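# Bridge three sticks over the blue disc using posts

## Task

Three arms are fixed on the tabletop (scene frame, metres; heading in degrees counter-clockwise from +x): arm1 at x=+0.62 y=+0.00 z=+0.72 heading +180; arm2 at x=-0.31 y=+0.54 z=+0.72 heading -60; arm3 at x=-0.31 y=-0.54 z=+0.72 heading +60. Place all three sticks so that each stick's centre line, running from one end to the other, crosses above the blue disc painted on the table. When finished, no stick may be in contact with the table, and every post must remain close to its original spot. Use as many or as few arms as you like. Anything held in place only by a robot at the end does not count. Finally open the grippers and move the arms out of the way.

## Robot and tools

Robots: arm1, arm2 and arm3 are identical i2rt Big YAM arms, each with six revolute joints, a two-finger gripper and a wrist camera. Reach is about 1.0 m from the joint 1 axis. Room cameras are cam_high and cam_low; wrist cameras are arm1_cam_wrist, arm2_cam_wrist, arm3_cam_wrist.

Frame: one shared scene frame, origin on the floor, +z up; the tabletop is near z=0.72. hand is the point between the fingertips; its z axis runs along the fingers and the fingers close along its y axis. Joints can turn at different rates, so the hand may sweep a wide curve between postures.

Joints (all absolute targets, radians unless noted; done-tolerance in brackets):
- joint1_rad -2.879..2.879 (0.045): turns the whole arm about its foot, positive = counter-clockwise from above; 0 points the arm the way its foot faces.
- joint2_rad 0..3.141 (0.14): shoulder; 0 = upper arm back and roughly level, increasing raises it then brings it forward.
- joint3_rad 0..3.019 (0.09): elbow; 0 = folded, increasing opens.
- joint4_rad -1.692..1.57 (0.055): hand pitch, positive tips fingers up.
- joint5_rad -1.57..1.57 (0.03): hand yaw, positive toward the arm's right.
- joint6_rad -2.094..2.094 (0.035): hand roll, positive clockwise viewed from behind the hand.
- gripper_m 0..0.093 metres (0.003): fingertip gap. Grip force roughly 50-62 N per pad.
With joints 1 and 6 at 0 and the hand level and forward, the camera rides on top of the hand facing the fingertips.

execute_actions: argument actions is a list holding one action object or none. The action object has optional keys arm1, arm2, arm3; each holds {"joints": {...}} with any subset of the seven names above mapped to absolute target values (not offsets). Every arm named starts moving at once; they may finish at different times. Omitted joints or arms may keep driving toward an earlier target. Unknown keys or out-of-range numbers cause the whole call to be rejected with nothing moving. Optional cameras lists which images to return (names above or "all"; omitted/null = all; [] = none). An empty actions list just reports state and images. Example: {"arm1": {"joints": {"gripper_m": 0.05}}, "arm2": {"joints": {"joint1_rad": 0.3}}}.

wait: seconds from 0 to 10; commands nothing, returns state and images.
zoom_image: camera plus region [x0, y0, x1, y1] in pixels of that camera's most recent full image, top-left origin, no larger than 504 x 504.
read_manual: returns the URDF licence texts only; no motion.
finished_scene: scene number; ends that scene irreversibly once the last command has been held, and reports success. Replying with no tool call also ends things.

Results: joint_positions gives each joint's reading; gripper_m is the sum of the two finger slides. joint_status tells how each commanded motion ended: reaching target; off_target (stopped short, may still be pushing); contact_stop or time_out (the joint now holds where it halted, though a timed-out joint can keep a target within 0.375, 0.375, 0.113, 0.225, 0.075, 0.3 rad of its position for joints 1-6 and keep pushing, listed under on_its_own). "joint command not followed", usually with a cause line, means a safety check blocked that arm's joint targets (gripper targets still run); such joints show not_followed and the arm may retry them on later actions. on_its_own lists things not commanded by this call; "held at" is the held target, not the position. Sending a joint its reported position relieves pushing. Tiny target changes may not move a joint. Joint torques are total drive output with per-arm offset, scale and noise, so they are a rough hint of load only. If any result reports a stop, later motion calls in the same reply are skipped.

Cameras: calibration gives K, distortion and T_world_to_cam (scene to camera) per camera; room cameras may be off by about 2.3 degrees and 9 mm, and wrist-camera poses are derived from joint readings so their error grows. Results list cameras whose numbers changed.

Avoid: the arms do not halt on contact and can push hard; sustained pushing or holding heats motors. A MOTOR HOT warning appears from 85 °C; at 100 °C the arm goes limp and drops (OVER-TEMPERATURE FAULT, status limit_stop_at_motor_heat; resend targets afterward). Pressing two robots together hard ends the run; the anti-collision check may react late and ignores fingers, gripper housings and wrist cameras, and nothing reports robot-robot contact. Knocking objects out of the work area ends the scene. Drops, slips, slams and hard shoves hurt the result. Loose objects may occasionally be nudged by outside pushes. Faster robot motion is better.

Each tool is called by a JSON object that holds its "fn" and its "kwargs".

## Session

{"fn": "execute_actions", "kwargs": {"actions": []}}

Scene clock: 0.00 s.
Joint torques (N m, as the arm reports them, + toward a larger angle): no reading
arm1.joint_positions: joint1_rad=-0.488 joint2_rad=+0.587 joint3_rad=+1.396 joint4_rad=-1.216 joint5_rad=-0.226 joint6_rad=+0.378 gripper_m=+0.094
arm1.joint_status: not commanded
arm1.hand: x=+0.4034 y=+0.0815 z=+1.3616 quat_wxyz=(+0.068, +0.777, -0.297, -0.551) (m; scene frame)
arm2.joint_positions: joint1_rad=+0.478 joint2_rad=+0.451 joint3_rad=+1.322 joint4_rad=-1.355 joint5_rad=-0.224 joint6_rad=+0.169 gripper_m=+0.094
arm2.joint_status: not commanded
arm2.hand: x=-0.1437 y=+0.4804 z=+1.2644 quat_wxyz=(-0.522, -0.248, -0.816, +0.008) (m; scene frame)
arm3.joint_positions: joint1_rad=-0.361 joint2_rad=+0.521 joint3_rad=+1.451 joint4_rad=-1.390 joint5_rad=+0.039 joint6_rad=+0.015 gripper_m=+0.094
arm3.joint_status: not commanded
arm3.hand: x=-0.1738 y=-0.4290 z=+1.3283 quat_wxyz=(-0.501, +0.278, -0.802, -0.170) (m; scene frame)
pictures: arm1_cam_wrist, arm2_cam_wrist, arm3_cam_wrist, cam_high, cam_low
camera_calibration (this result's frames):
arm1_cam_wrist: T_world_to_cam=[[0.381779, 0.816202, -0.433658, 0.37041], [0.696926, -0.562404, -0.444967, 0.376837], [-0.607074, -0.132348, -0.783547, 1.44449], [0, 0, 0, 1]] pos_world=[0.472867, 0.100781, 1.46013]
arm2_cam_wrist: T_world_to_cam=[[-0.419274, -0.879906, -0.223552, 0.644631], [-0.766786, 0.475051, -0.431701, 0.210633], [0.486055, -0.00958455, -0.873876, 1.30197], [0, 0, 0, 1]] pos_world=[-0.201041, 0.479632, 1.3728]
arm3_cam_wrist: T_world_to_cam=[[0.615914, -0.787647, 0.0162122, -0.251019], [-0.694592, -0.552629, -0.46059, 0.255538], [0.371741, 0.272423, -0.887465, 1.48355], [0, 0, 0, 1]] pos_world=[-0.219396, -0.460649, 1.43837]
Images, in order (width x height): arm1_cam_wrist 616x616, arm2_cam_wrist 616x616, arm3_cam_wrist 616x616, cam_high 672x504, cam_low 672x504.

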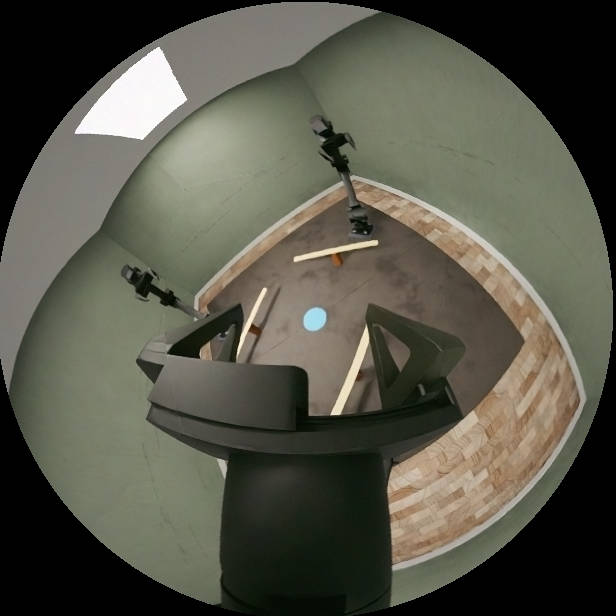

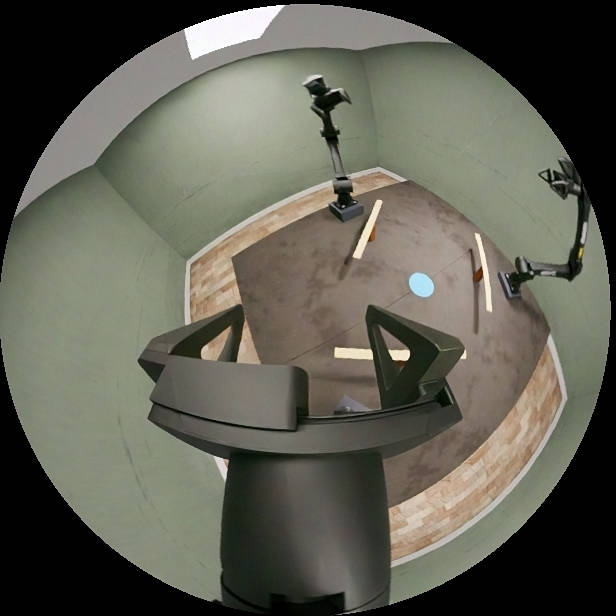

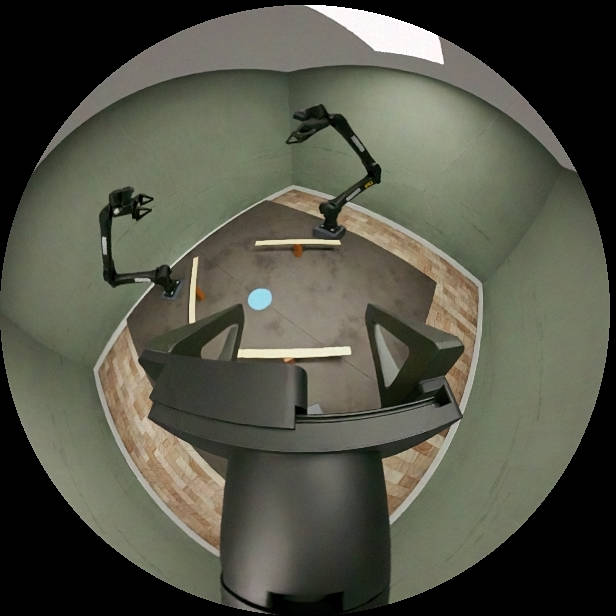

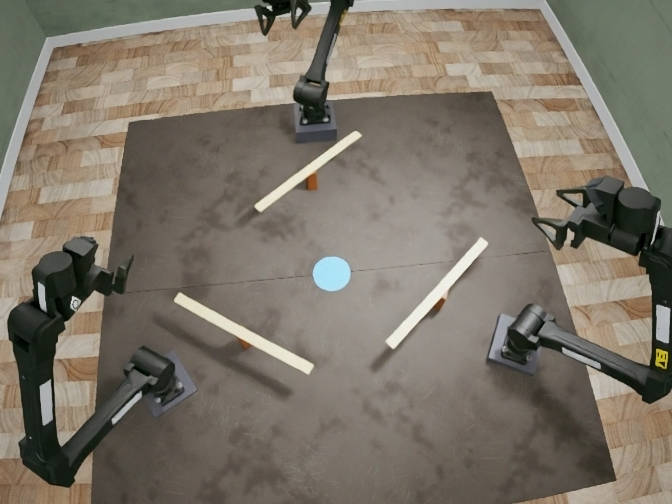

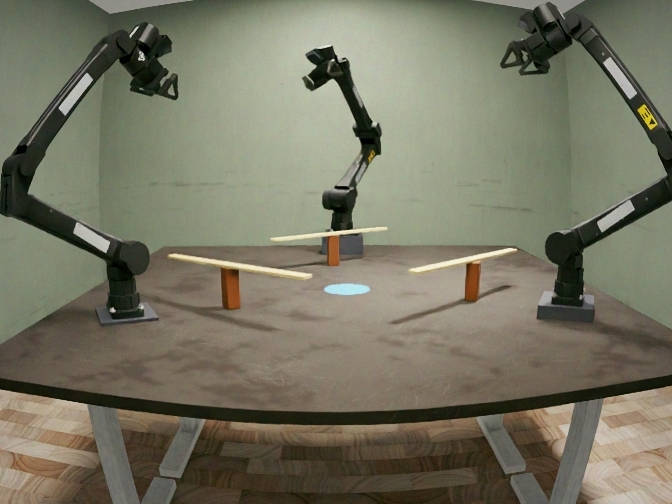

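{"fn": "execute_actions", "kwargs": {"actions": [{"arm1":{"joints":{"joint1_rad":0.085,"joint2_rad":1.075,"joint3_rad":0.6,"joint4_rad":-1.097,"joint5_rad":0,"joint6_rad":0.99,"gripper_m":0.08}},"arm2":{"joints":{"joint1_rad":0.15,"joint2_rad":1.04,"joint3_rad":0.755,"joint4_rad":-1.27,"joint5_rad":0,"joint6_rad":1.3,"gripper_m":0.08}},"arm3":{"joints":{"joint1_rad":-0.402,"joint2_rad":1.147,"joint3_rad":0.745,"joint4_rad":-1.164,"joint5_rad":0,"joint6_rad":-1.635,"gripper_m":0.08}}}], "cameras": ["arm1_cam_wrist","arm2_cam_wrist","arm3_cam_wrist"]}}

Scene clock: 6.47 s.
Joint torques (N m, as the arm reports them, + toward a larger angle): arm1=[-1.02 -6.09  7.81  0.25  0.12  0.18] | arm2=[ 0.21 -6.41  9.88  0.02  0.14  0.1 ] | arm3=[-1.67 -7.52  8.4   0.34 -0.22 -0.1 ]
arm1.joint_positions: joint1_rad=+0.083 joint2_rad=+1.074 joint3_rad=+0.616 joint4_rad=-1.093 joint5_rad=-0.002 joint6_rad=+0.981 gripper_m=+0.080
arm1.joint_status: all done
arm1.hand: x=+0.3729 y=-0.0187 z=+0.8666 quat_wxyz=(+0.012, +0.900, -0.436, -0.009) (m; scene frame)
arm2.joint_positions: joint1_rad=+0.154 joint2_rad=+1.052 joint3_rad=+0.736 joint4_rad=-1.269 joint5_rad=-0.004 joint6_rad=+1.285 gripper_m=+0.080
arm2.joint_status: all done
arm2.hand: x=-0.1491 y=+0.3426 z=+0.8570 quat_wxyz=(+0.007, -0.884, -0.468, +0.002) (m; scene frame)
arm3.joint_positions: joint1_rad=-0.392 joint2_rad=+1.155 joint3_rad=+0.753 joint4_rad=-1.161 joint5_rad=+0.003 joint6_rad=-1.617 gripper_m=+0.080
arm3.joint_status: all done
arm3.hand: x=-0.0878 y=-0.3602 z=+0.8627 quat_wxyz=(-0.004, +0.911, -0.412, +0.005) (m; scene frame)
pictures: arm1_cam_wrist, arm2_cam_wrist, arm3_cam_wrist
camera_calibration (this result's frames):
arm1_cam_wrist: T_world_to_cam=[[0.783146, 0.620919, -0.0338024, -0.250582], [0.523333, -0.628754, 0.575144, -0.699116], [0.335864, -0.468112, -0.817353, 0.696268], [0, 0, 0, 1]] pos_world=[0.328261, 0.0419504, 0.962719]
arm2_cam_wrist: T_world_to_cam=[[-0.837341, 0.545928, 0.0286712, -0.336976], [0.457068, 0.670348, 0.58457, -0.659317], [0.299914, 0.50259, -0.810836, 0.690017], [0, 0, 0, 1]] pos_world=[-0.187757, 0.279141, 0.954569]
arm3_cam_wrist: T_world_to_cam=[[0.744367, 0.66758, 0.0159684, 0.29344], [0.527591, -0.602598, 0.598768, -0.685762], [0.409348, -0.437279, -0.800763, 0.692549], [0, 0, 0, 1]] pos_world=[-0.140119, -0.306297, 0.960495]
Images, in order (width x height): arm1_cam_wrist 616x616, arm2_cam_wrist 616x616, arm3_cam_wrist 616x616.

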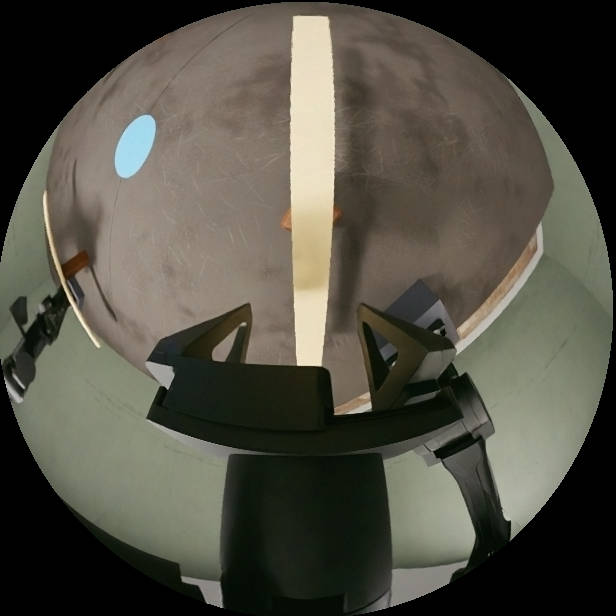

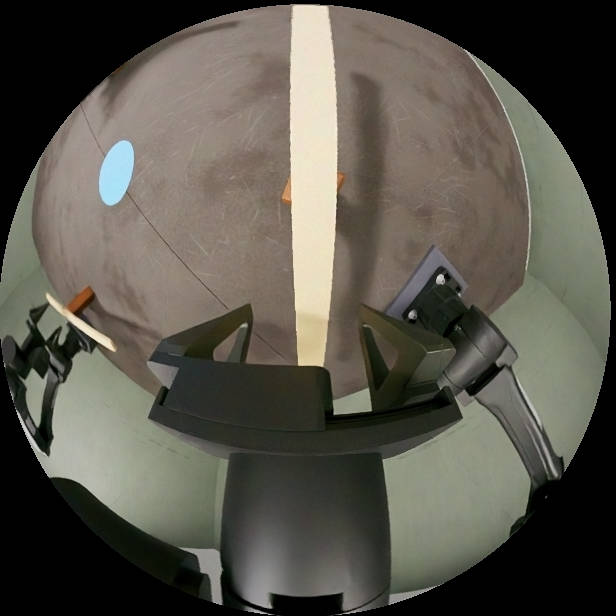

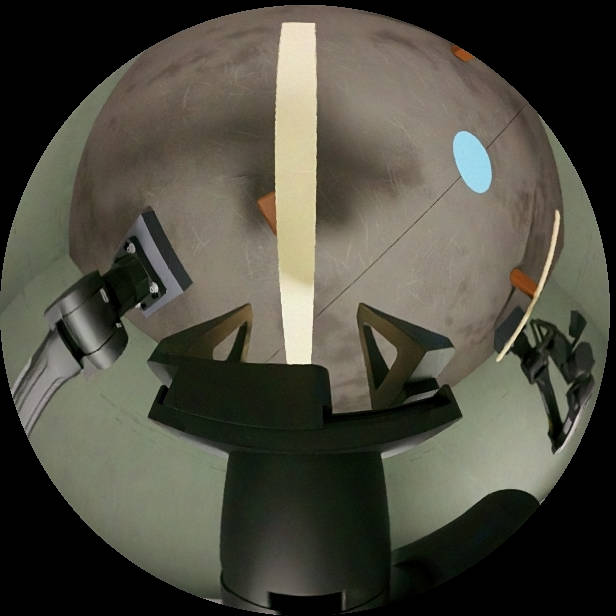

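{"fn": "execute_actions", "kwargs": {"actions": [{"arm1":{"joints":{"joint2_rad":1.183,"joint3_rad":0.538,"joint4_rad":-0.928}},"arm2":{"joints":{"joint2_rad":1.064,"joint3_rad":0.645,"joint4_rad":-1.13}},"arm3":{"joints":{"joint2_rad":1.215,"joint3_rad":0.638,"joint4_rad":-0.992}}}], "cameras": ["arm1_cam_wrist","arm2_cam_wrist","arm3_cam_wrist"]}}

Scene clock: 10.97 s.
Joint torques (N m, as the arm reports them, + toward a larger angle): arm1=[-1.02 -7.38  7.13  0.82  0.11  0.18] | arm2=[ 0.17 -3.97  9.05  0.54  0.15  0.09] | arm3=[-2.03 -5.61  8.46  0.74 -0.21 -0.2 ]
arm1.joint_positions: joint1_rad=+0.083 joint2_rad=+1.187 joint3_rad=+0.549 joint4_rad=-0.939 joint5_rad=-0.002 joint6_rad=+0.981 gripper_m=+0.080
arm1.joint_status: all done
arm1.hand: x=+0.3730 y=-0.0192 z=+0.8193 quat_wxyz=(+0.006, +0.900, -0.436, +0.003) (m; scene frame)
arm2.joint_positions: joint1_rad=+0.154 joint2_rad=+1.056 joint3_rad=+0.633 joint4_rad=-1.142 joint5_rad=-0.004 joint6_rad=+1.285 gripper_m=+0.080
arm2.joint_status: all done
arm2.hand: x=-0.1546 y=+0.3489 z=+0.8195 quat_wxyz=(-0.003, -0.884, -0.468, +0.000) (m; scene frame)
arm3.joint_positions: joint1_rad=-0.392 joint2_rad=+1.211 joint3_rad=+0.639 joint4_rad=-1.001 joint5_rad=+0.003 joint6_rad=-1.619 gripper_m=+0.080
arm3.joint_status: all done
arm3.hand: x=-0.0967 y=-0.3673 z=+0.8099 quat_wxyz=(+0.000, +0.911, -0.412, +0.002) (m; scene frame)
pictures: arm1_cam_wrist, arm2_cam_wrist, arm3_cam_wrist
camera_calibration (this result's frames):
arm1_cam_wrist: T_world_to_cam=[[0.783574, 0.62119, -0.0116302, -0.270272], [0.508038, -0.629843, 0.587533, -0.676695], [0.357644, -0.466284, -0.809116, 0.642435], [0, 0, 0, 1]] pos_world=[0.325801, 0.0412362, 0.914242]
arm2_cam_wrist: T_world_to_cam=[[-0.837433, 0.546465, 0.00902355, -0.328005], [0.449642, 0.679483, 0.579763, -0.639556], [0.310689, 0.48957, -0.814735, 0.667476], [0, 0, 0, 1]] pos_world=[-0.194488, 0.287034, 0.917567]
arm3_cam_wrist: T_world_to_cam=[[0.743697, 0.668485, 0.00646358, 0.313587], [0.532869, -0.598606, 0.598099, -0.651249], [0.403689, -0.44136, -0.801397, 0.649262], [0, 0, 0, 1]] pos_world=[-0.148284, -0.312911, 0.907801]
Images, in order (width x height): arm1_cam_wrist 616x616, arm2_cam_wrist 616x616, arm3_cam_wrist 616x616.

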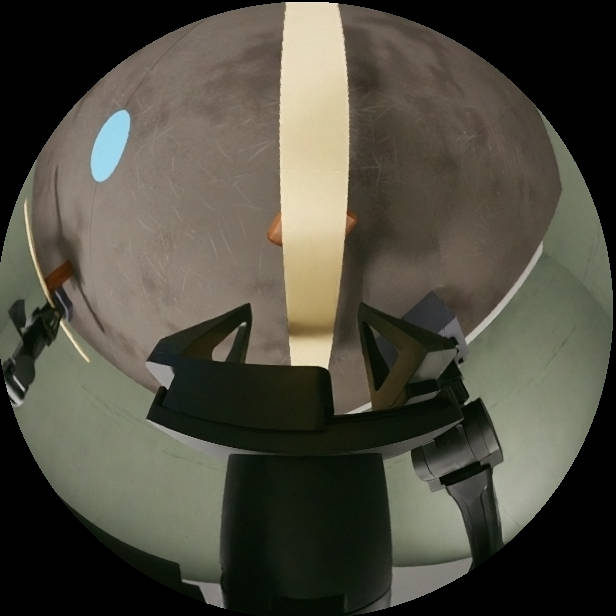

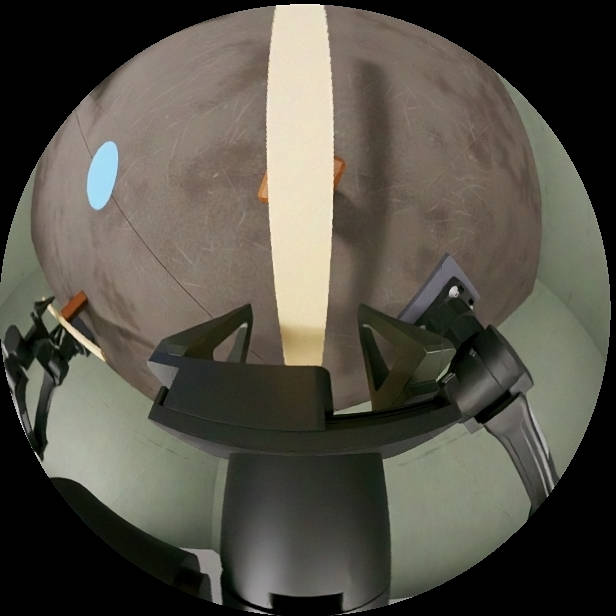

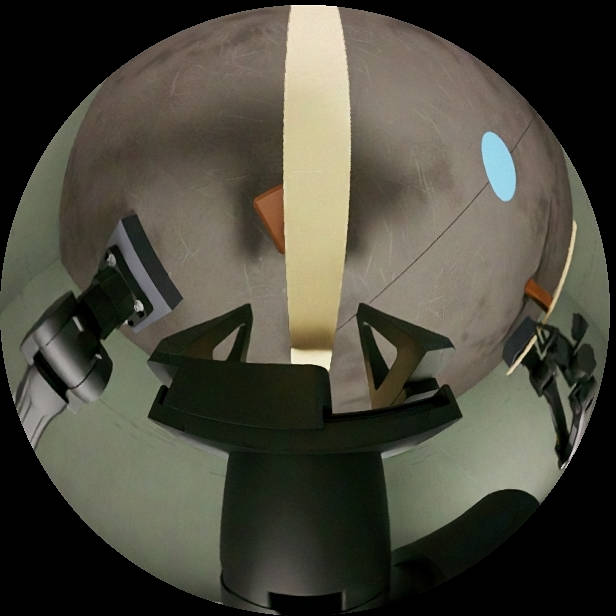

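{"fn": "execute_actions", "kwargs": {"actions": [{"arm1":{"joints":{"gripper_m":0.02}},"arm2":{"joints":{"gripper_m":0.02}},"arm3":{"joints":{"gripper_m":0.02}}}], "cameras": []}}

{"fn": "execute_actions", "kwargs": {"actions": [{"arm1":{"joints":{"joint2_rad":1.0,"joint3_rad":0.67,"joint4_rad":-0.905}},"arm2":{"joints":{"joint2_rad":0.905,"joint3_rad":0.76,"joint4_rad":-1.08}},"arm3":{"joints":{"joint2_rad":0.951,"joint3_rad":0.7,"joint4_rad":-0.98}}}], "cameras": []}}

{"fn": "execute_actions", "kwargs": {"actions": [{"arm1":{"joints":{"joint1_rad":-0.09,"joint6_rad":-0.12}},"arm2":{"joints":{"joint1_rad":-0.14,"joint6_rad":-0.145}},"arm3":{"joints":{"joint1_rad":-0.135,"joint6_rad":-0.12}}}], "cameras": ["cam_high","cam_low"]}}

Scene clock: 15.00 s.
Joint torques (N m, as the arm reports them, + toward a larger angle): arm1=[-1.06 -7.39  7.23  0.82  0.08  0.16] | arm2=[ 0.17 -3.95  9.02  0.48  0.14  0.07] | arm3=[-1.99 -5.94  8.19  0.92 -0.13 -0.12]
arm1.joint_positions: joint1_rad=+0.083 joint2_rad=+1.187 joint3_rad=+0.549 joint4_rad=-0.939 joint5_rad=-0.001 joint6_rad=+0.983 gripper_m=+0.027
arm1.joint_status: gripper_m off_target (ended at +0.027, target +0.020)
arm1.hand: x=+0.3728 y=-0.0191 z=+0.8193 quat_wxyz=(+0.006, +0.900, -0.437, +0.002) (m; scene frame)
arm2.joint_positions: joint1_rad=+0.154 joint2_rad=+1.056 joint3_rad=+0.633 joint4_rad=-1.141 joint5_rad=-0.003 joint6_rad=+1.287 gripper_m=+0.027
arm2.joint_status: gripper_m off_target (ended at +0.027, target +0.020)
arm2.hand: x=-0.1545 y=+0.3487 z=+0.8195 quat_wxyz=(-0.004, -0.884, -0.467, +0.000) (m; scene frame)
arm3.joint_positions: joint1_rad=-0.392 joint2_rad=+1.211 joint3_rad=+0.639 joint4_rad=-0.999 joint5_rad=+0.002 joint6_rad=-1.622 gripper_m=+0.027
arm3.joint_status: gripper_m off_target (ended at +0.027, target +0.020)
arm3.hand: x=-0.0964 y=-0.3670 z=+0.8099 quat_wxyz=(-0.001, +0.912, -0.410, +0.003) (m; scene frame)
pictures: none
No camera images: the call's "cameras" was empty. Leave "cameras" out to get every camera's image.

Scene clock: 16.07 s.
Joint torques (N m, as the arm reports them, + toward a larger angle): arm1=[-1.08 -4.93 13.07  1.21  0.08  0.13] | arm2=[ 0.13 -3.05 11.8   1.01  0.13  0.05] | arm3=[-2.08 -2.78 13.4   1.14 -0.29 -0.09]
arm1.joint_positions: joint1_rad=+0.083 joint2_rad=+0.991 joint3_rad=+0.635 joint4_rad=-0.913 joint5_rad=-0.001 joint6_rad=+0.983 gripper_m=+0.027
arm1.joint_status: all done
arm1.hand: x=+0.3194 y=-0.0225 z=+0.9027 quat_wxyz=(+0.083, +0.889, -0.432, -0.130) (m; scene frame)
arm2.joint_positions: joint1_rad=+0.154 joint2_rad=+0.897 joint3_rad=+0.727 joint4_rad=-1.091 joint5_rad=-0.003 joint6_rad=+1.287 gripper_m=+0.027
arm2.joint_status: all done
arm2.hand: x=-0.1253 y=+0.3138 z=+0.8985 quat_wxyz=(-0.151, -0.873, -0.462, -0.030) (m; scene frame)
arm3.joint_positions: joint1_rad=-0.392 joint2_rad=+0.940 joint3_rad=+0.661 joint4_rad=-0.990 joint5_rad=+0.002 joint6_rad=-1.622 gripper_m=+0.027
arm3.joint_status: all done
arm3.hand: x=-0.0808 y=-0.3544 z=+0.8900 quat_wxyz=(-0.134, +0.902, -0.405, +0.071) (m; scene frame)
pictures: none
No camera images: the call's "cameras" was empty. Leave "cameras" out to get every camera's image.

Scene clock: 18.20 s.
Joint torques (N m, as the arm reports them, + toward a larger angle): arm1=[-1.15 -5.15 13.05  1.29 -0.02 -0.03] | arm2=[ 0.33 -3.1  11.84  1.05  0.01 -0.17] | arm3=[-0.78 -2.43 13.7   1.33 -0.08  0.16]
arm1.joint_positions: joint1_rad=-0.090 joint2_rad=+0.991 joint3_rad=+0.635 joint4_rad=-0.913 joint5_rad=-0.001 joint6_rad=-0.111 gripper_m=+0.027
arm1.joint_status: all done
arm1.hand: x=+0.3198 y=+0.0299 z=+0.9021 quat_wxyz=(-0.009, +0.988, +0.008, -0.153) (m; scene frame)
arm2.joint_positions: joint1_rad=-0.136 joint2_rad=+0.897 joint3_rad=+0.727 joint4_rad=-1.091 joint5_rad=-0.003 joint6_rad=-0.129 gripper_m=+0.027
arm2.joint_status: all done
arm2.hand: x=-0.1972 y=+0.2704 z=+0.8989 quat_wxyz=(-0.123, -0.492, -0.857, +0.095) (m; scene frame)
arm3.joint_positions: joint1_rad=-0.139 joint2_rad=+0.940 joint3_rad=+0.661 joint4_rad=-0.990 joint5_rad=+0.002 joint6_rad=-0.138 gripper_m=+0.027
arm3.joint_status: all done
arm3.hand: x=-0.1337 y=-0.3028 z=+0.8898 quat_wxyz=(-0.141, +0.502, -0.852, -0.056) (m; scene frame)
pictures: cam_high, cam_low
Images, in order (width x height): cam_high 672x504, cam_low 672x504.

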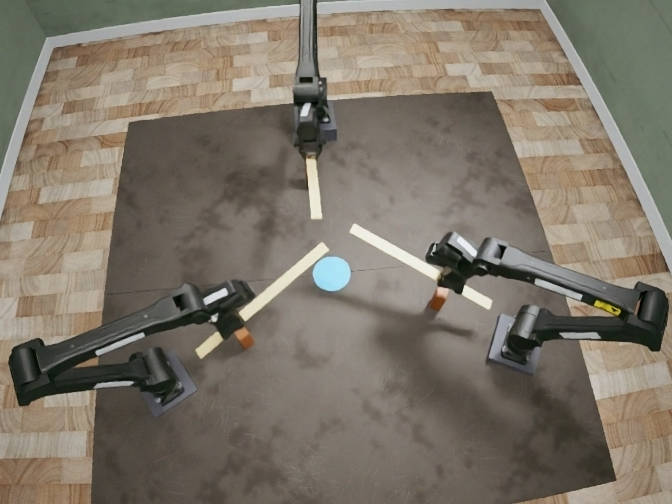

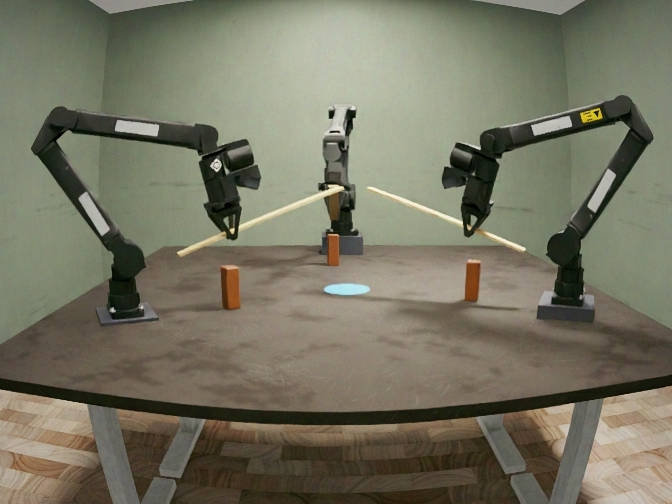

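{"fn": "execute_actions", "kwargs": {"actions": [{"arm1":{"joints":{"joint1_rad":-0.06,"joint2_rad":1.333,"joint3_rad":0.92,"joint4_rad":-0.807,"joint6_rad":-0.087}},"arm2":{"joints":{"joint1_rad":-0.097,"joint2_rad":1.225,"joint3_rad":0.985,"joint4_rad":-0.975,"joint6_rad":-0.088}},"arm3":{"joints":{"joint1_rad":-0.097,"joint2_rad":1.287,"joint3_rad":0.933,"joint4_rad":-0.874,"joint6_rad":-0.082}}}], "cameras": ["cam_high","cam_low"]}}

{"fn": "zoom_image", "kwargs": {"camera": "cam_high", "region": [210, 150, 480, 360]}}

Scene clock: 22.80 s.
Joint torques (N m, as the arm reports them, + toward a larger angle): arm1=[ -0.5  -11.98  12.98   1.2   -0.02   0.19] | arm2=[ 1.07 -9.85 11.86  0.91 -0.01  0.09] | arm3=[-1.37 -8.67 12.6   1.33 -0.07  0.23]
arm1.joint_positions: joint1_rad=-0.066 joint2_rad=+1.333 joint3_rad=+0.882 joint4_rad=-0.812 joint5_rad=-0.001 joint6_rad=-0.096 gripper_m=+0.027
arm1.joint_status: all done
arm1.hand: x=+0.2050 y=+0.0307 z=+0.9000 quat_wxyz=(-0.007, +0.988, +0.012, -0.156) (m; scene frame)
arm2.joint_positions: joint1_rad=-0.103 joint2_rad=+1.230 joint3_rad=+0.948 joint4_rad=-0.983 joint5_rad=-0.003 joint6_rad=-0.104 gripper_m=+0.027
arm2.joint_status: all done
arm2.hand: x=-0.1424 y=+0.1740 z=+0.8984 quat_wxyz=(-0.124, -0.489, -0.859, +0.090) (m; scene frame)
arm3.joint_positions: joint1_rad=-0.105 joint2_rad=+1.286 joint3_rad=+0.900 joint4_rad=-0.878 joint5_rad=+0.002 joint6_rad=-0.099 gripper_m=+0.027
arm3.joint_status: all done
arm3.hand: x=-0.0757 y=-0.2024 z=+0.8888 quat_wxyz=(-0.141, +0.500, -0.852, -0.062) (m; scene frame)
pictures: cam_high, cam_low
Images, in order (width x height): cam_high 672x504, cam_low 672x504.

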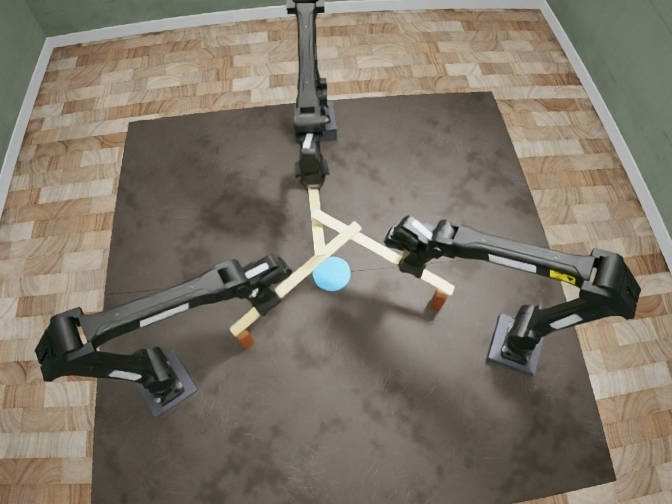

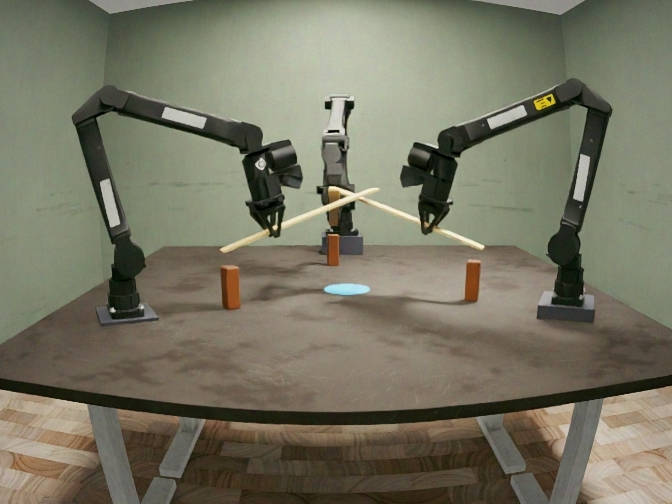

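Region (210, 150, 480, 360) of cam_high's 672x504 image, scaled by 1.867, with more detail than that image has.

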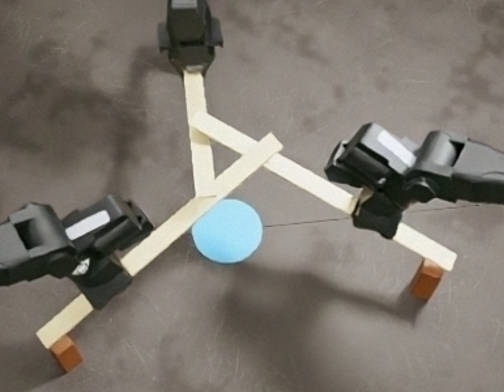

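{"fn": "execute_actions", "kwargs": {"actions": [{"arm1":{"joints":{"joint2_rad":1.547,"joint3_rad":1.0,"joint4_rad":-0.878}},"arm2":{"joints":{"joint2_rad":1.402,"joint3_rad":1.013,"joint4_rad":-1.043}},"arm3":{"joints":{"joint2_rad":1.472,"joint3_rad":0.987,"joint4_rad":-0.945}}}]}}

{"fn": "zoom_image", "kwargs": {"camera": "cam_low", "region": [190, 180, 500, 320]}}

{"fn": "zoom_image", "kwargs": {"camera": "cam_high", "region": [210, 150, 480, 360]}}

Scene clock: 27.73 s.
Joint torques (N m, as the arm reports them, + toward a larger angle): arm1=[ -0.55 -15.6   11.62   0.36  -0.03   0.16] | arm2=[  1.12 -12.09  11.37  -0.09  -0.01   0.05] | arm3=[ -0.18 -12.45  12.03   0.63  -0.11   0.07]
arm1.joint_positions: joint1_rad=-0.066 joint2_rad=+1.552 joint3_rad=+0.965 joint4_rad=-0.872 joint5_rad=+0.000 joint6_rad=-0.094 gripper_m=+0.027
arm1.joint_status: all done
arm1.hand: x=+0.1933 y=+0.0309 z=+0.8407 quat_wxyz=(+0.001, +0.998, +0.012, -0.059) (m; scene frame)
arm2.joint_positions: joint1_rad=-0.103 joint2_rad=+1.408 joint3_rad=+0.972 joint4_rad=-1.032 joint5_rad=-0.003 joint6_rad=-0.099 gripper_m=+0.027
arm2.joint_status: all done
arm2.hand: x=-0.1431 y=+0.1748 z=+0.8385 quat_wxyz=(-0.042, -0.496, -0.866, +0.031) (m; scene frame)
arm3.joint_positions: joint1_rad=-0.105 joint2_rad=+1.480 joint3_rad=+0.952 joint4_rad=-0.941 joint5_rad=+0.002 joint6_rad=-0.089 gripper_m=+0.027
arm3.joint_status: all done
arm3.hand: x=-0.0748 y=-0.2014 z=+0.8306 quat_wxyz=(-0.049, +0.500, -0.864, -0.020) (m; scene frame)
pictures: arm1_cam_wrist, arm2_cam_wrist, arm3_cam_wrist, cam_high, cam_low
camera_calibration (this result's frames):
arm1_cam_wrist: T_world_to_cam=[[-0.0252785, 0.999669, -0.00470909, -0.021548], [0.877632, 0.0244476, 0.478712, -0.566639], [0.478668, 0.00796829, -0.87796, 0.767255], [0, 0, 0, 1]] pos_world=[0.129495, 0.0292802, 0.944774]
arm2_cam_wrist: T_world_to_cam=[[-0.854031, -0.519413, 0.0290096, -0.05621], [-0.439259, 0.74987, 0.494718, -0.605546], [-0.278716, 0.409762, -0.868569, 0.73932], [0, 0, 0, 1]] pos_world=[-0.107936, 0.12194, 0.943356]
arm3_cam_wrist: T_world_to_cam=[[0.871231, -0.490464, 0.0200613, -0.048907], [-0.431577, -0.745874, 0.507359, -0.602374], [-0.233878, -0.450685, -0.861501, 0.730653], [0, 0, 0, 1]] pos_world=[-0.0464775, -0.143988, 0.93606]
Images, in order (width x height): arm1_cam_wrist 616x616, arm2_cam_wrist 616x616, arm3_cam_wrist 616x616, cam_high 672x504, cam_low 672x504.

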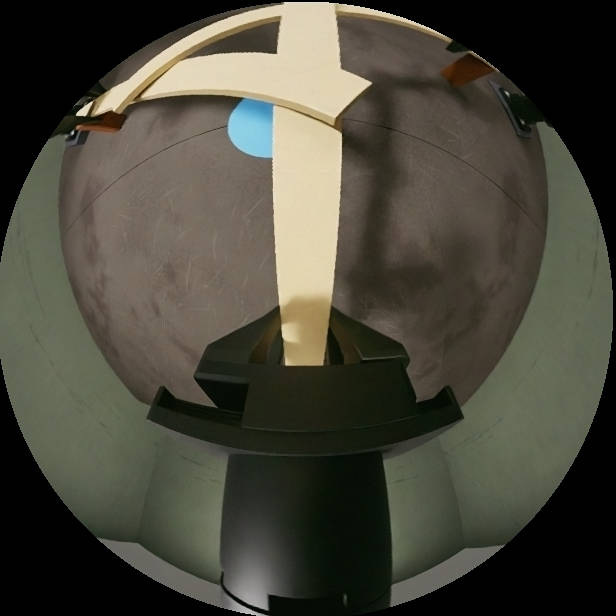

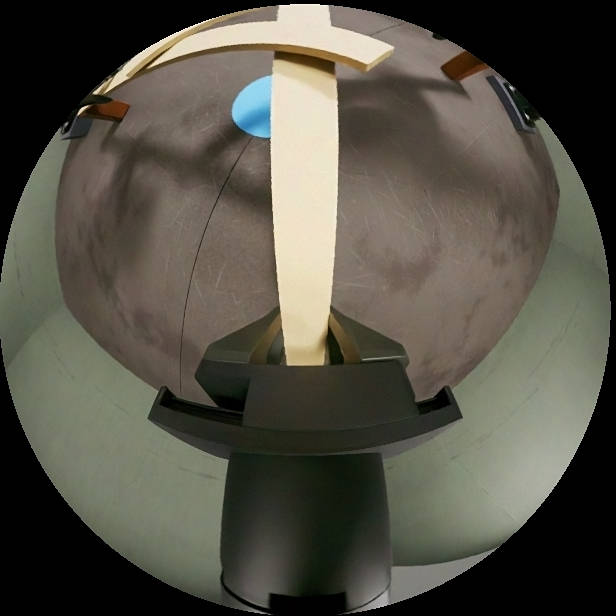

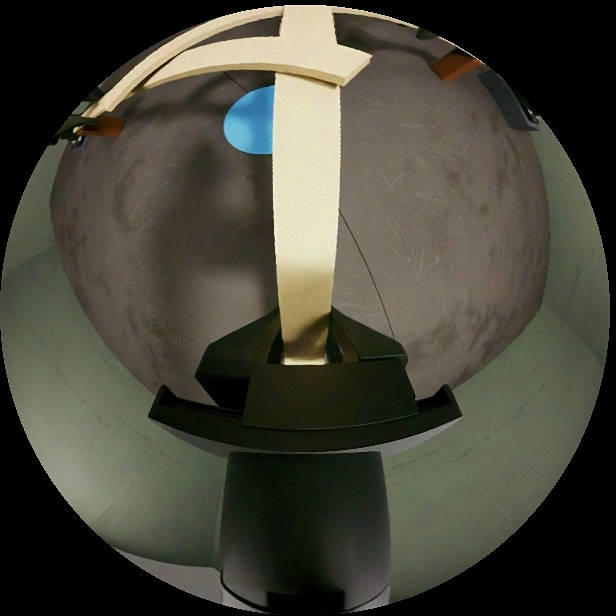

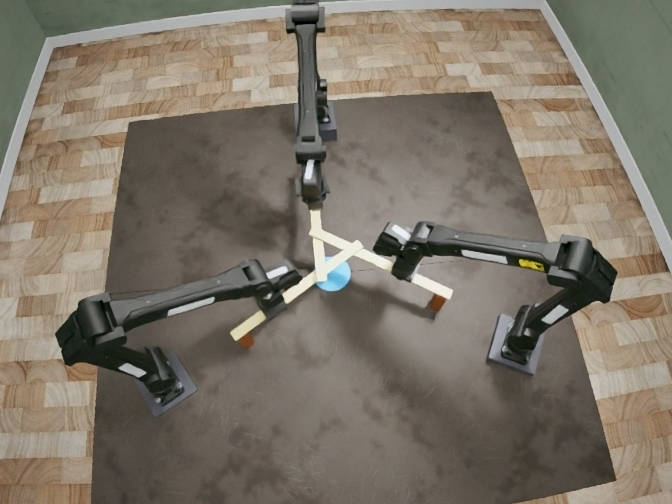

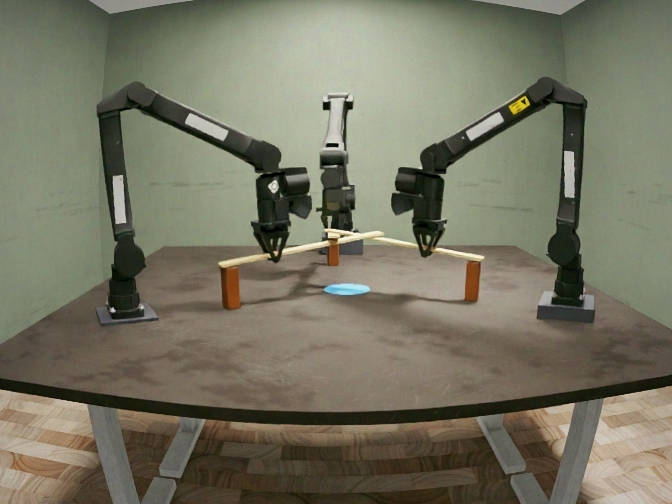

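Region (190, 180, 500, 320) of cam_low's 672x504 image, scaled by 1.626, with more detail than that image has; it fills the top 228 rows of this view, and the rest is white.

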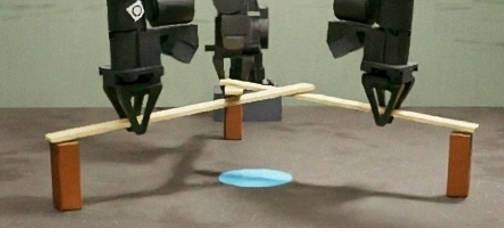

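Region (210, 150, 480, 360) of cam_high's 672x504 image, scaled by 1.867, with more detail than that image has.

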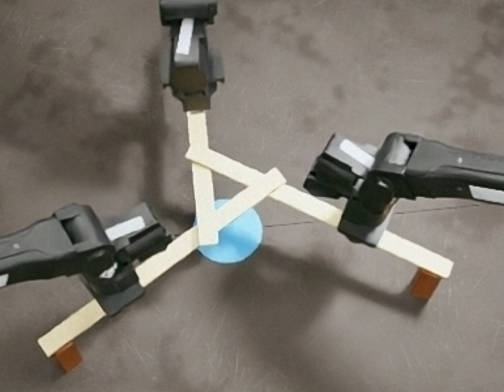

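{"fn": "execute_actions", "kwargs": {"actions": [{"arm1":{"joints":{"joint2_rad":1.572,"joint6_rad":-0.12}},"arm3":{"joints":{"joint6_rad":-0.13}},"arm2":{"joints":{"joint2_rad":1.425}}}], "cameras": ["arm1_cam_wrist","arm3_cam_wrist","cam_high"]}}

Scene clock: 30.90 s.
Joint torques (N m, as the arm reports them, + toward a larger angle): arm1=[ -0.48 -13.5   11.65   0.36  -0.04  -0.11] | arm2=[  0.85 -10.13  11.36  -0.05  -0.01   0.04] | arm3=[ -2.11 -12.04  11.91   0.58  -0.1   -0.26]
arm1.joint_positions: joint1_rad=-0.066 joint2_rad=+1.554 joint3_rad=+0.965 joint4_rad=-0.872 joint5_rad=+0.000 joint6_rad=-0.106 gripper_m=+0.027
arm1.joint_status: all done
arm1.hand: x=+0.1935 y=+0.0309 z=+0.8398 quat_wxyz=(+0.001, +0.998, +0.018, -0.058) (m; scene frame)
arm2.joint_positions: joint1_rad=-0.103 joint2_rad=+1.408 joint3_rad=+0.972 joint4_rad=-1.032 joint5_rad=-0.003 joint6_rad=-0.098 gripper_m=+0.027
arm2.joint_status: all done
arm2.hand: x=-0.1431 y=+0.1748 z=+0.8385 quat_wxyz=(-0.042, -0.497, -0.866, +0.031) (m; scene frame)
arm3.joint_positions: joint1_rad=-0.105 joint2_rad=+1.480 joint3_rad=+0.952 joint4_rad=-0.941 joint5_rad=+0.002 joint6_rad=-0.102 gripper_m=+0.027
arm3.joint_status: all done
arm3.hand: x=-0.0748 y=-0.2014 z=+0.8306 quat_wxyz=(-0.049, +0.506, -0.861, -0.020) (m; scene frame)
pictures: arm1_cam_wrist, arm3_cam_wrist, cam_high
camera_calibration (this result's frames):
arm1_cam_wrist: T_world_to_cam=[[-0.0374127, 0.999294, -0.00350685, -0.0201758], [0.876201, 0.0344912, 0.48071, -0.568052], [0.480491, 0.0149119, -0.876873, 0.764878], [0, 0, 0, 1]] pos_world=[0.129456, 0.0283485, 0.943698]
arm3_cam_wrist: T_world_to_cam=[[0.877461, -0.479169, 0.0214125, -0.0472891], [-0.422474, -0.750961, 0.507517, -0.602849], [-0.227107, -0.454373, -0.861375, 0.730312], [0, 0, 0, 1]] pos_world=[-0.0473347, -0.143541, 0.936042]
Images, in order (width x height): arm1_cam_wrist 616x616, arm3_cam_wrist 616x616, cam_high 672x504.

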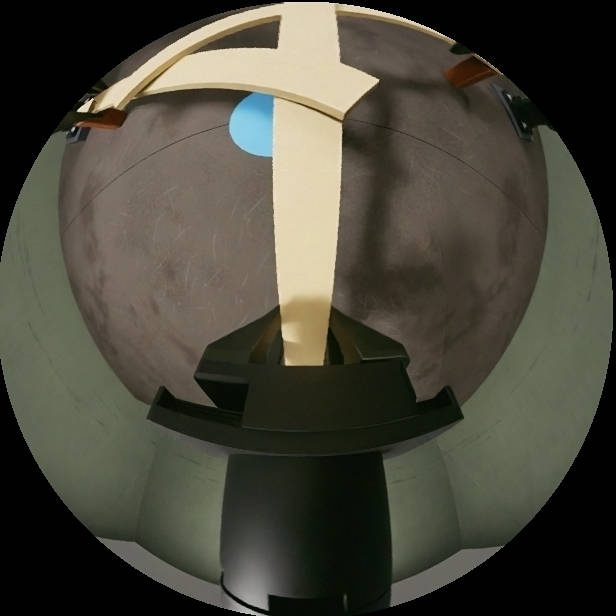

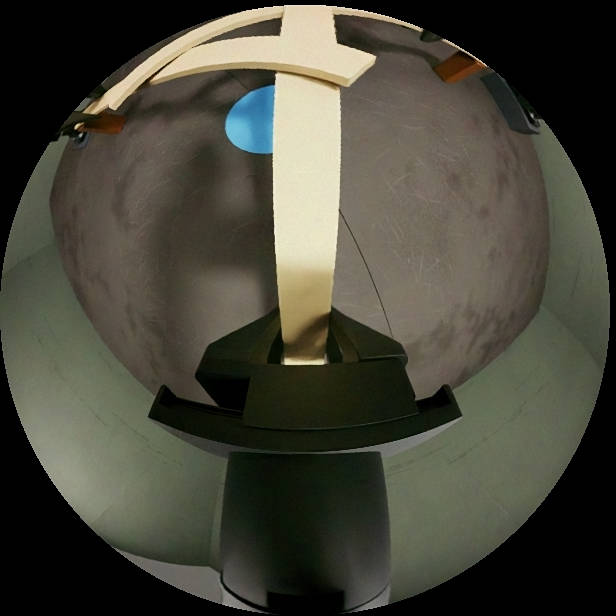

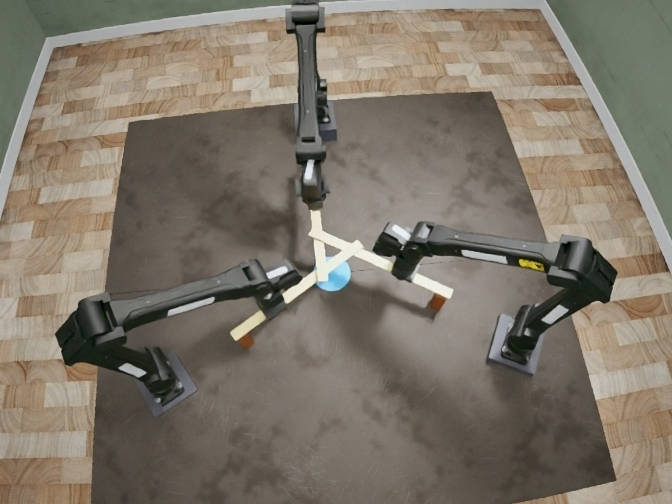

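{"fn": "execute_actions", "kwargs": {"actions": [{"arm1":{"joints":{"gripper_m":0.06}},"arm3":{"joints":{"gripper_m":0.06}},"arm2":{"joints":{"gripper_m":0.06}}}], "cameras": ["cam_low"]}}

{"fn": "execute_actions", "kwargs": {"actions": [{"arm1":{"joints":{"joint2_rad":1.0}},"arm2":{"joints":{"joint2_rad":0.9}},"arm3":{"joints":{"joint2_rad":0.95}}}]}}

Scene clock: 33.97 s.
Joint torques (N m, as the arm reports them, + toward a larger angle): arm1=[ -0.46 -13.69  11.61   0.39  -0.04  -0.04] | arm2=[  1.03 -10.13  11.36  -0.07   0.     0.05] | arm3=[ -0.41 -11.77  12.07   0.41  -0.07  -0.17]
arm1.joint_positions: joint1_rad=-0.066 joint2_rad=+1.554 joint3_rad=+0.965 joint4_rad=-0.872 joint5_rad=+0.000 joint6_rad=-0.111 gripper_m=+0.060
arm1.joint_status: all done
arm1.hand: x=+0.1935 y=+0.0309 z=+0.8398 quat_wxyz=(+0.001, +0.998, +0.020, -0.058) (m; scene frame)
arm2.joint_positions: joint1_rad=-0.103 joint2_rad=+1.408 joint3_rad=+0.972 joint4_rad=-1.032 joint5_rad=-0.003 joint6_rad=-0.098 gripper_m=+0.060
arm2.joint_status: all done
arm2.hand: x=-0.1431 y=+0.1748 z=+0.8385 quat_wxyz=(-0.042, -0.497, -0.866, +0.031) (m; scene frame)
arm3.joint_positions: joint1_rad=-0.105 joint2_rad=+1.480 joint3_rad=+0.952 joint4_rad=-0.941 joint5_rad=+0.002 joint6_rad=-0.112 gripper_m=+0.060
arm3.joint_status: all done
arm3.hand: x=-0.0748 y=-0.2014 z=+0.8306 quat_wxyz=(-0.049, +0.511, -0.858, -0.020) (m; scene frame)
pictures: cam_low
Images, in order (width x height): cam_low 672x504.

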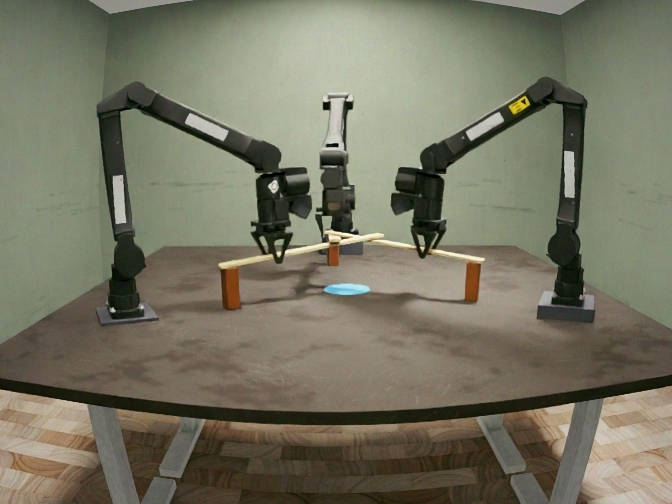

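Scene clock: 35.40 s.
Joint torques (N m, as the arm reports them, + toward a larger angle): arm1=[-0.56 -6.75 14.37  1.27 -0.03 -0.03] | arm2=[ 1.25 -3.57 12.48  0.78 -0.01  0.05] | arm3=[-0.24 -3.09 14.44  1.11 -0.07 -0.12]
arm1.joint_positions: joint1_rad=-0.066 joint2_rad=+0.990 joint3_rad=+0.965 joint4_rad=-0.872 joint5_rad=+0.000 joint6_rad=-0.111 gripper_m=+0.060
arm1.joint_status: all done
arm1.hand: x=+0.2168 y=+0.0319 z=+1.0688 quat_wxyz=(-0.024, +0.942, +0.018, -0.333) (m; scene frame)
arm2.joint_positions: joint1_rad=-0.103 joint2_rad=+0.890 joint3_rad=+0.979 joint4_rad=-1.033 joint5_rad=-0.003 joint6_rad=-0.098 gripper_m=+0.060
arm2.joint_status: all done
arm2.hand: x=-0.1584 y=+0.2102 z=+1.0313 quat_wxyz=(-0.251, -0.472, -0.825, +0.180) (m; scene frame)
arm3.joint_positions: joint1_rad=-0.105 joint2_rad=+0.936 joint3_rad=+0.952 joint4_rad=-0.941 joint5_rad=+0.002 joint6_rad=-0.113 gripper_m=+0.060
arm3.joint_status: all done
arm3.hand: x=-0.0918 y=-0.2247 z=+1.0392 quat_wxyz=(-0.292, +0.485, -0.814, -0.129) (m; scene frame)
pictures: arm1_cam_wrist, arm2_cam_wrist, arm3_cam_wrist, cam_high, cam_low
camera_calibration (this result's frames):
arm1_cam_wrist: T_world_to_cam=[[-0.0203263, 0.998245, 0.0556277, -0.0864228], [0.997907, 0.0236729, -0.0601773, -0.146568], [-0.0613885, 0.0542881, -0.996636, 1.19874], [0, 0, 0, 1]] pos_world=[0.218094, 0.0246633, 1.1907]
arm2_cam_wrist: T_world_to_cam=[[-0.865753, -0.493551, 0.0829464, -0.119429], [-0.49555, 0.86857, -0.0041062, -0.253628], [-0.0700181, -0.044659, -0.996546, 1.14855], [0, 0, 0, 1]] pos_world=[-0.148662, 0.212642, 1.15345]
arm3_cam_wrist: T_world_to_cam=[[0.866628, -0.492144, 0.0821644, -0.115086], [-0.493156, -0.869895, -0.00889018, -0.229974], [0.0758496, -0.0328154, -0.996579, 1.15851], [0, 0, 0, 1]] pos_world=[-0.101549, -0.218676, 1.16196]
Images, in order (width x height): arm1_cam_wrist 616x616, arm2_cam_wrist 616x616, arm3_cam_wrist 616x616, cam_high 672x504, cam_low 672x504.

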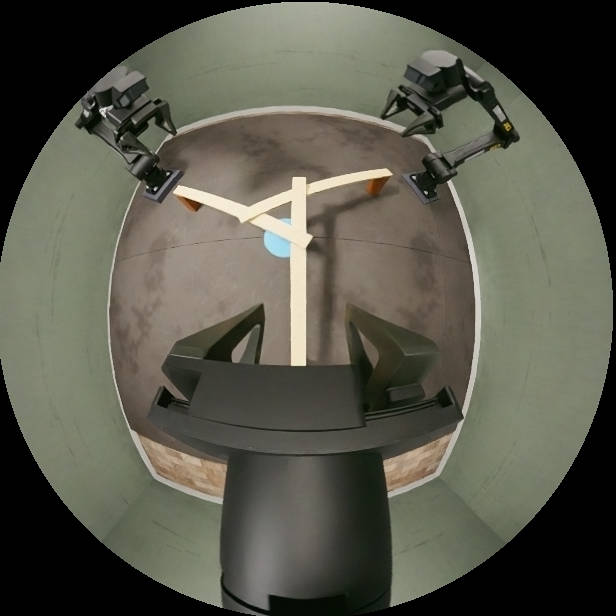

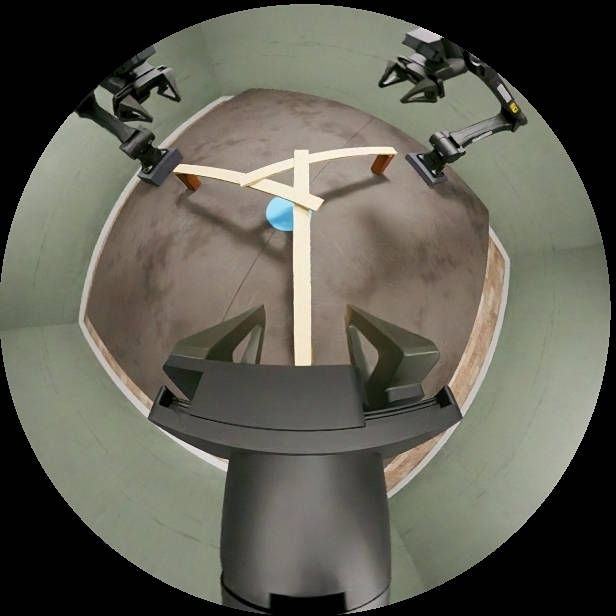

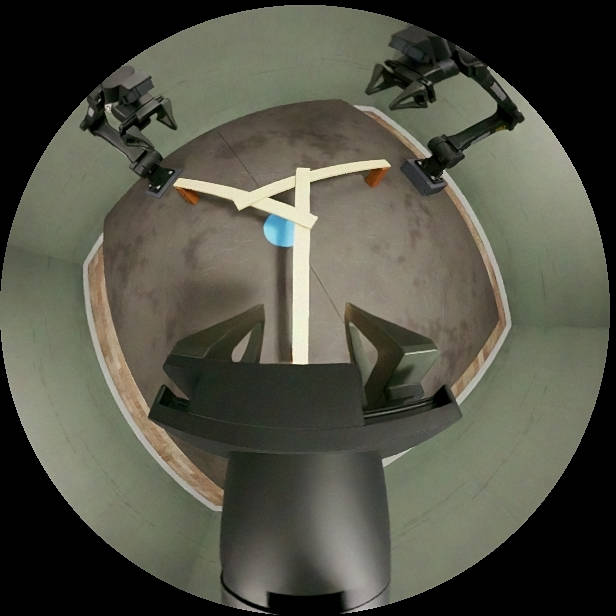

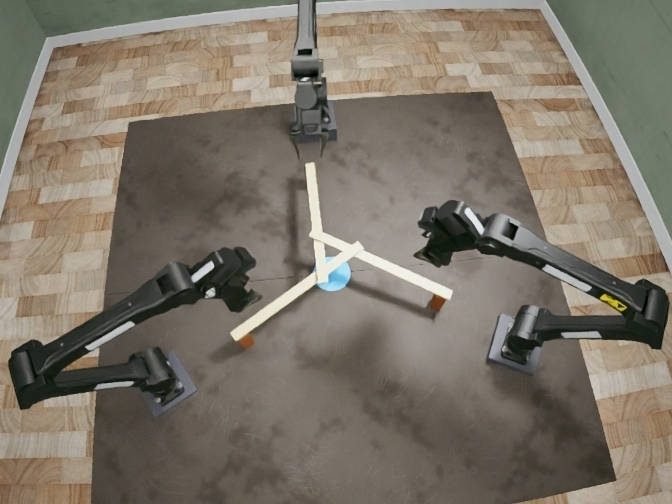

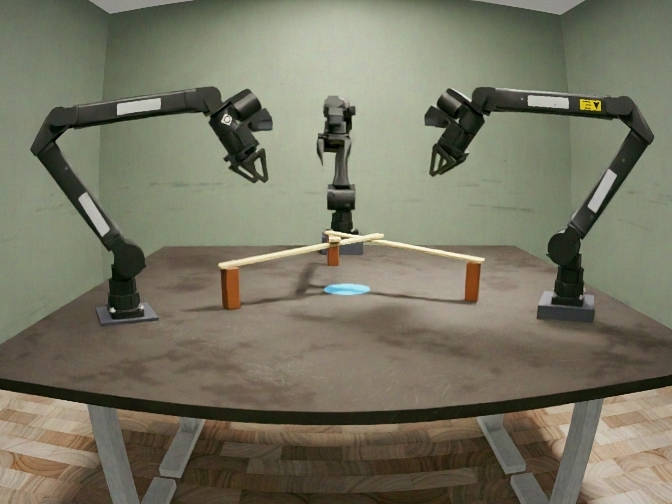

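{"fn": "finished_scene", "kwargs": {"scene": 2}}

The scene is finished: the task was done.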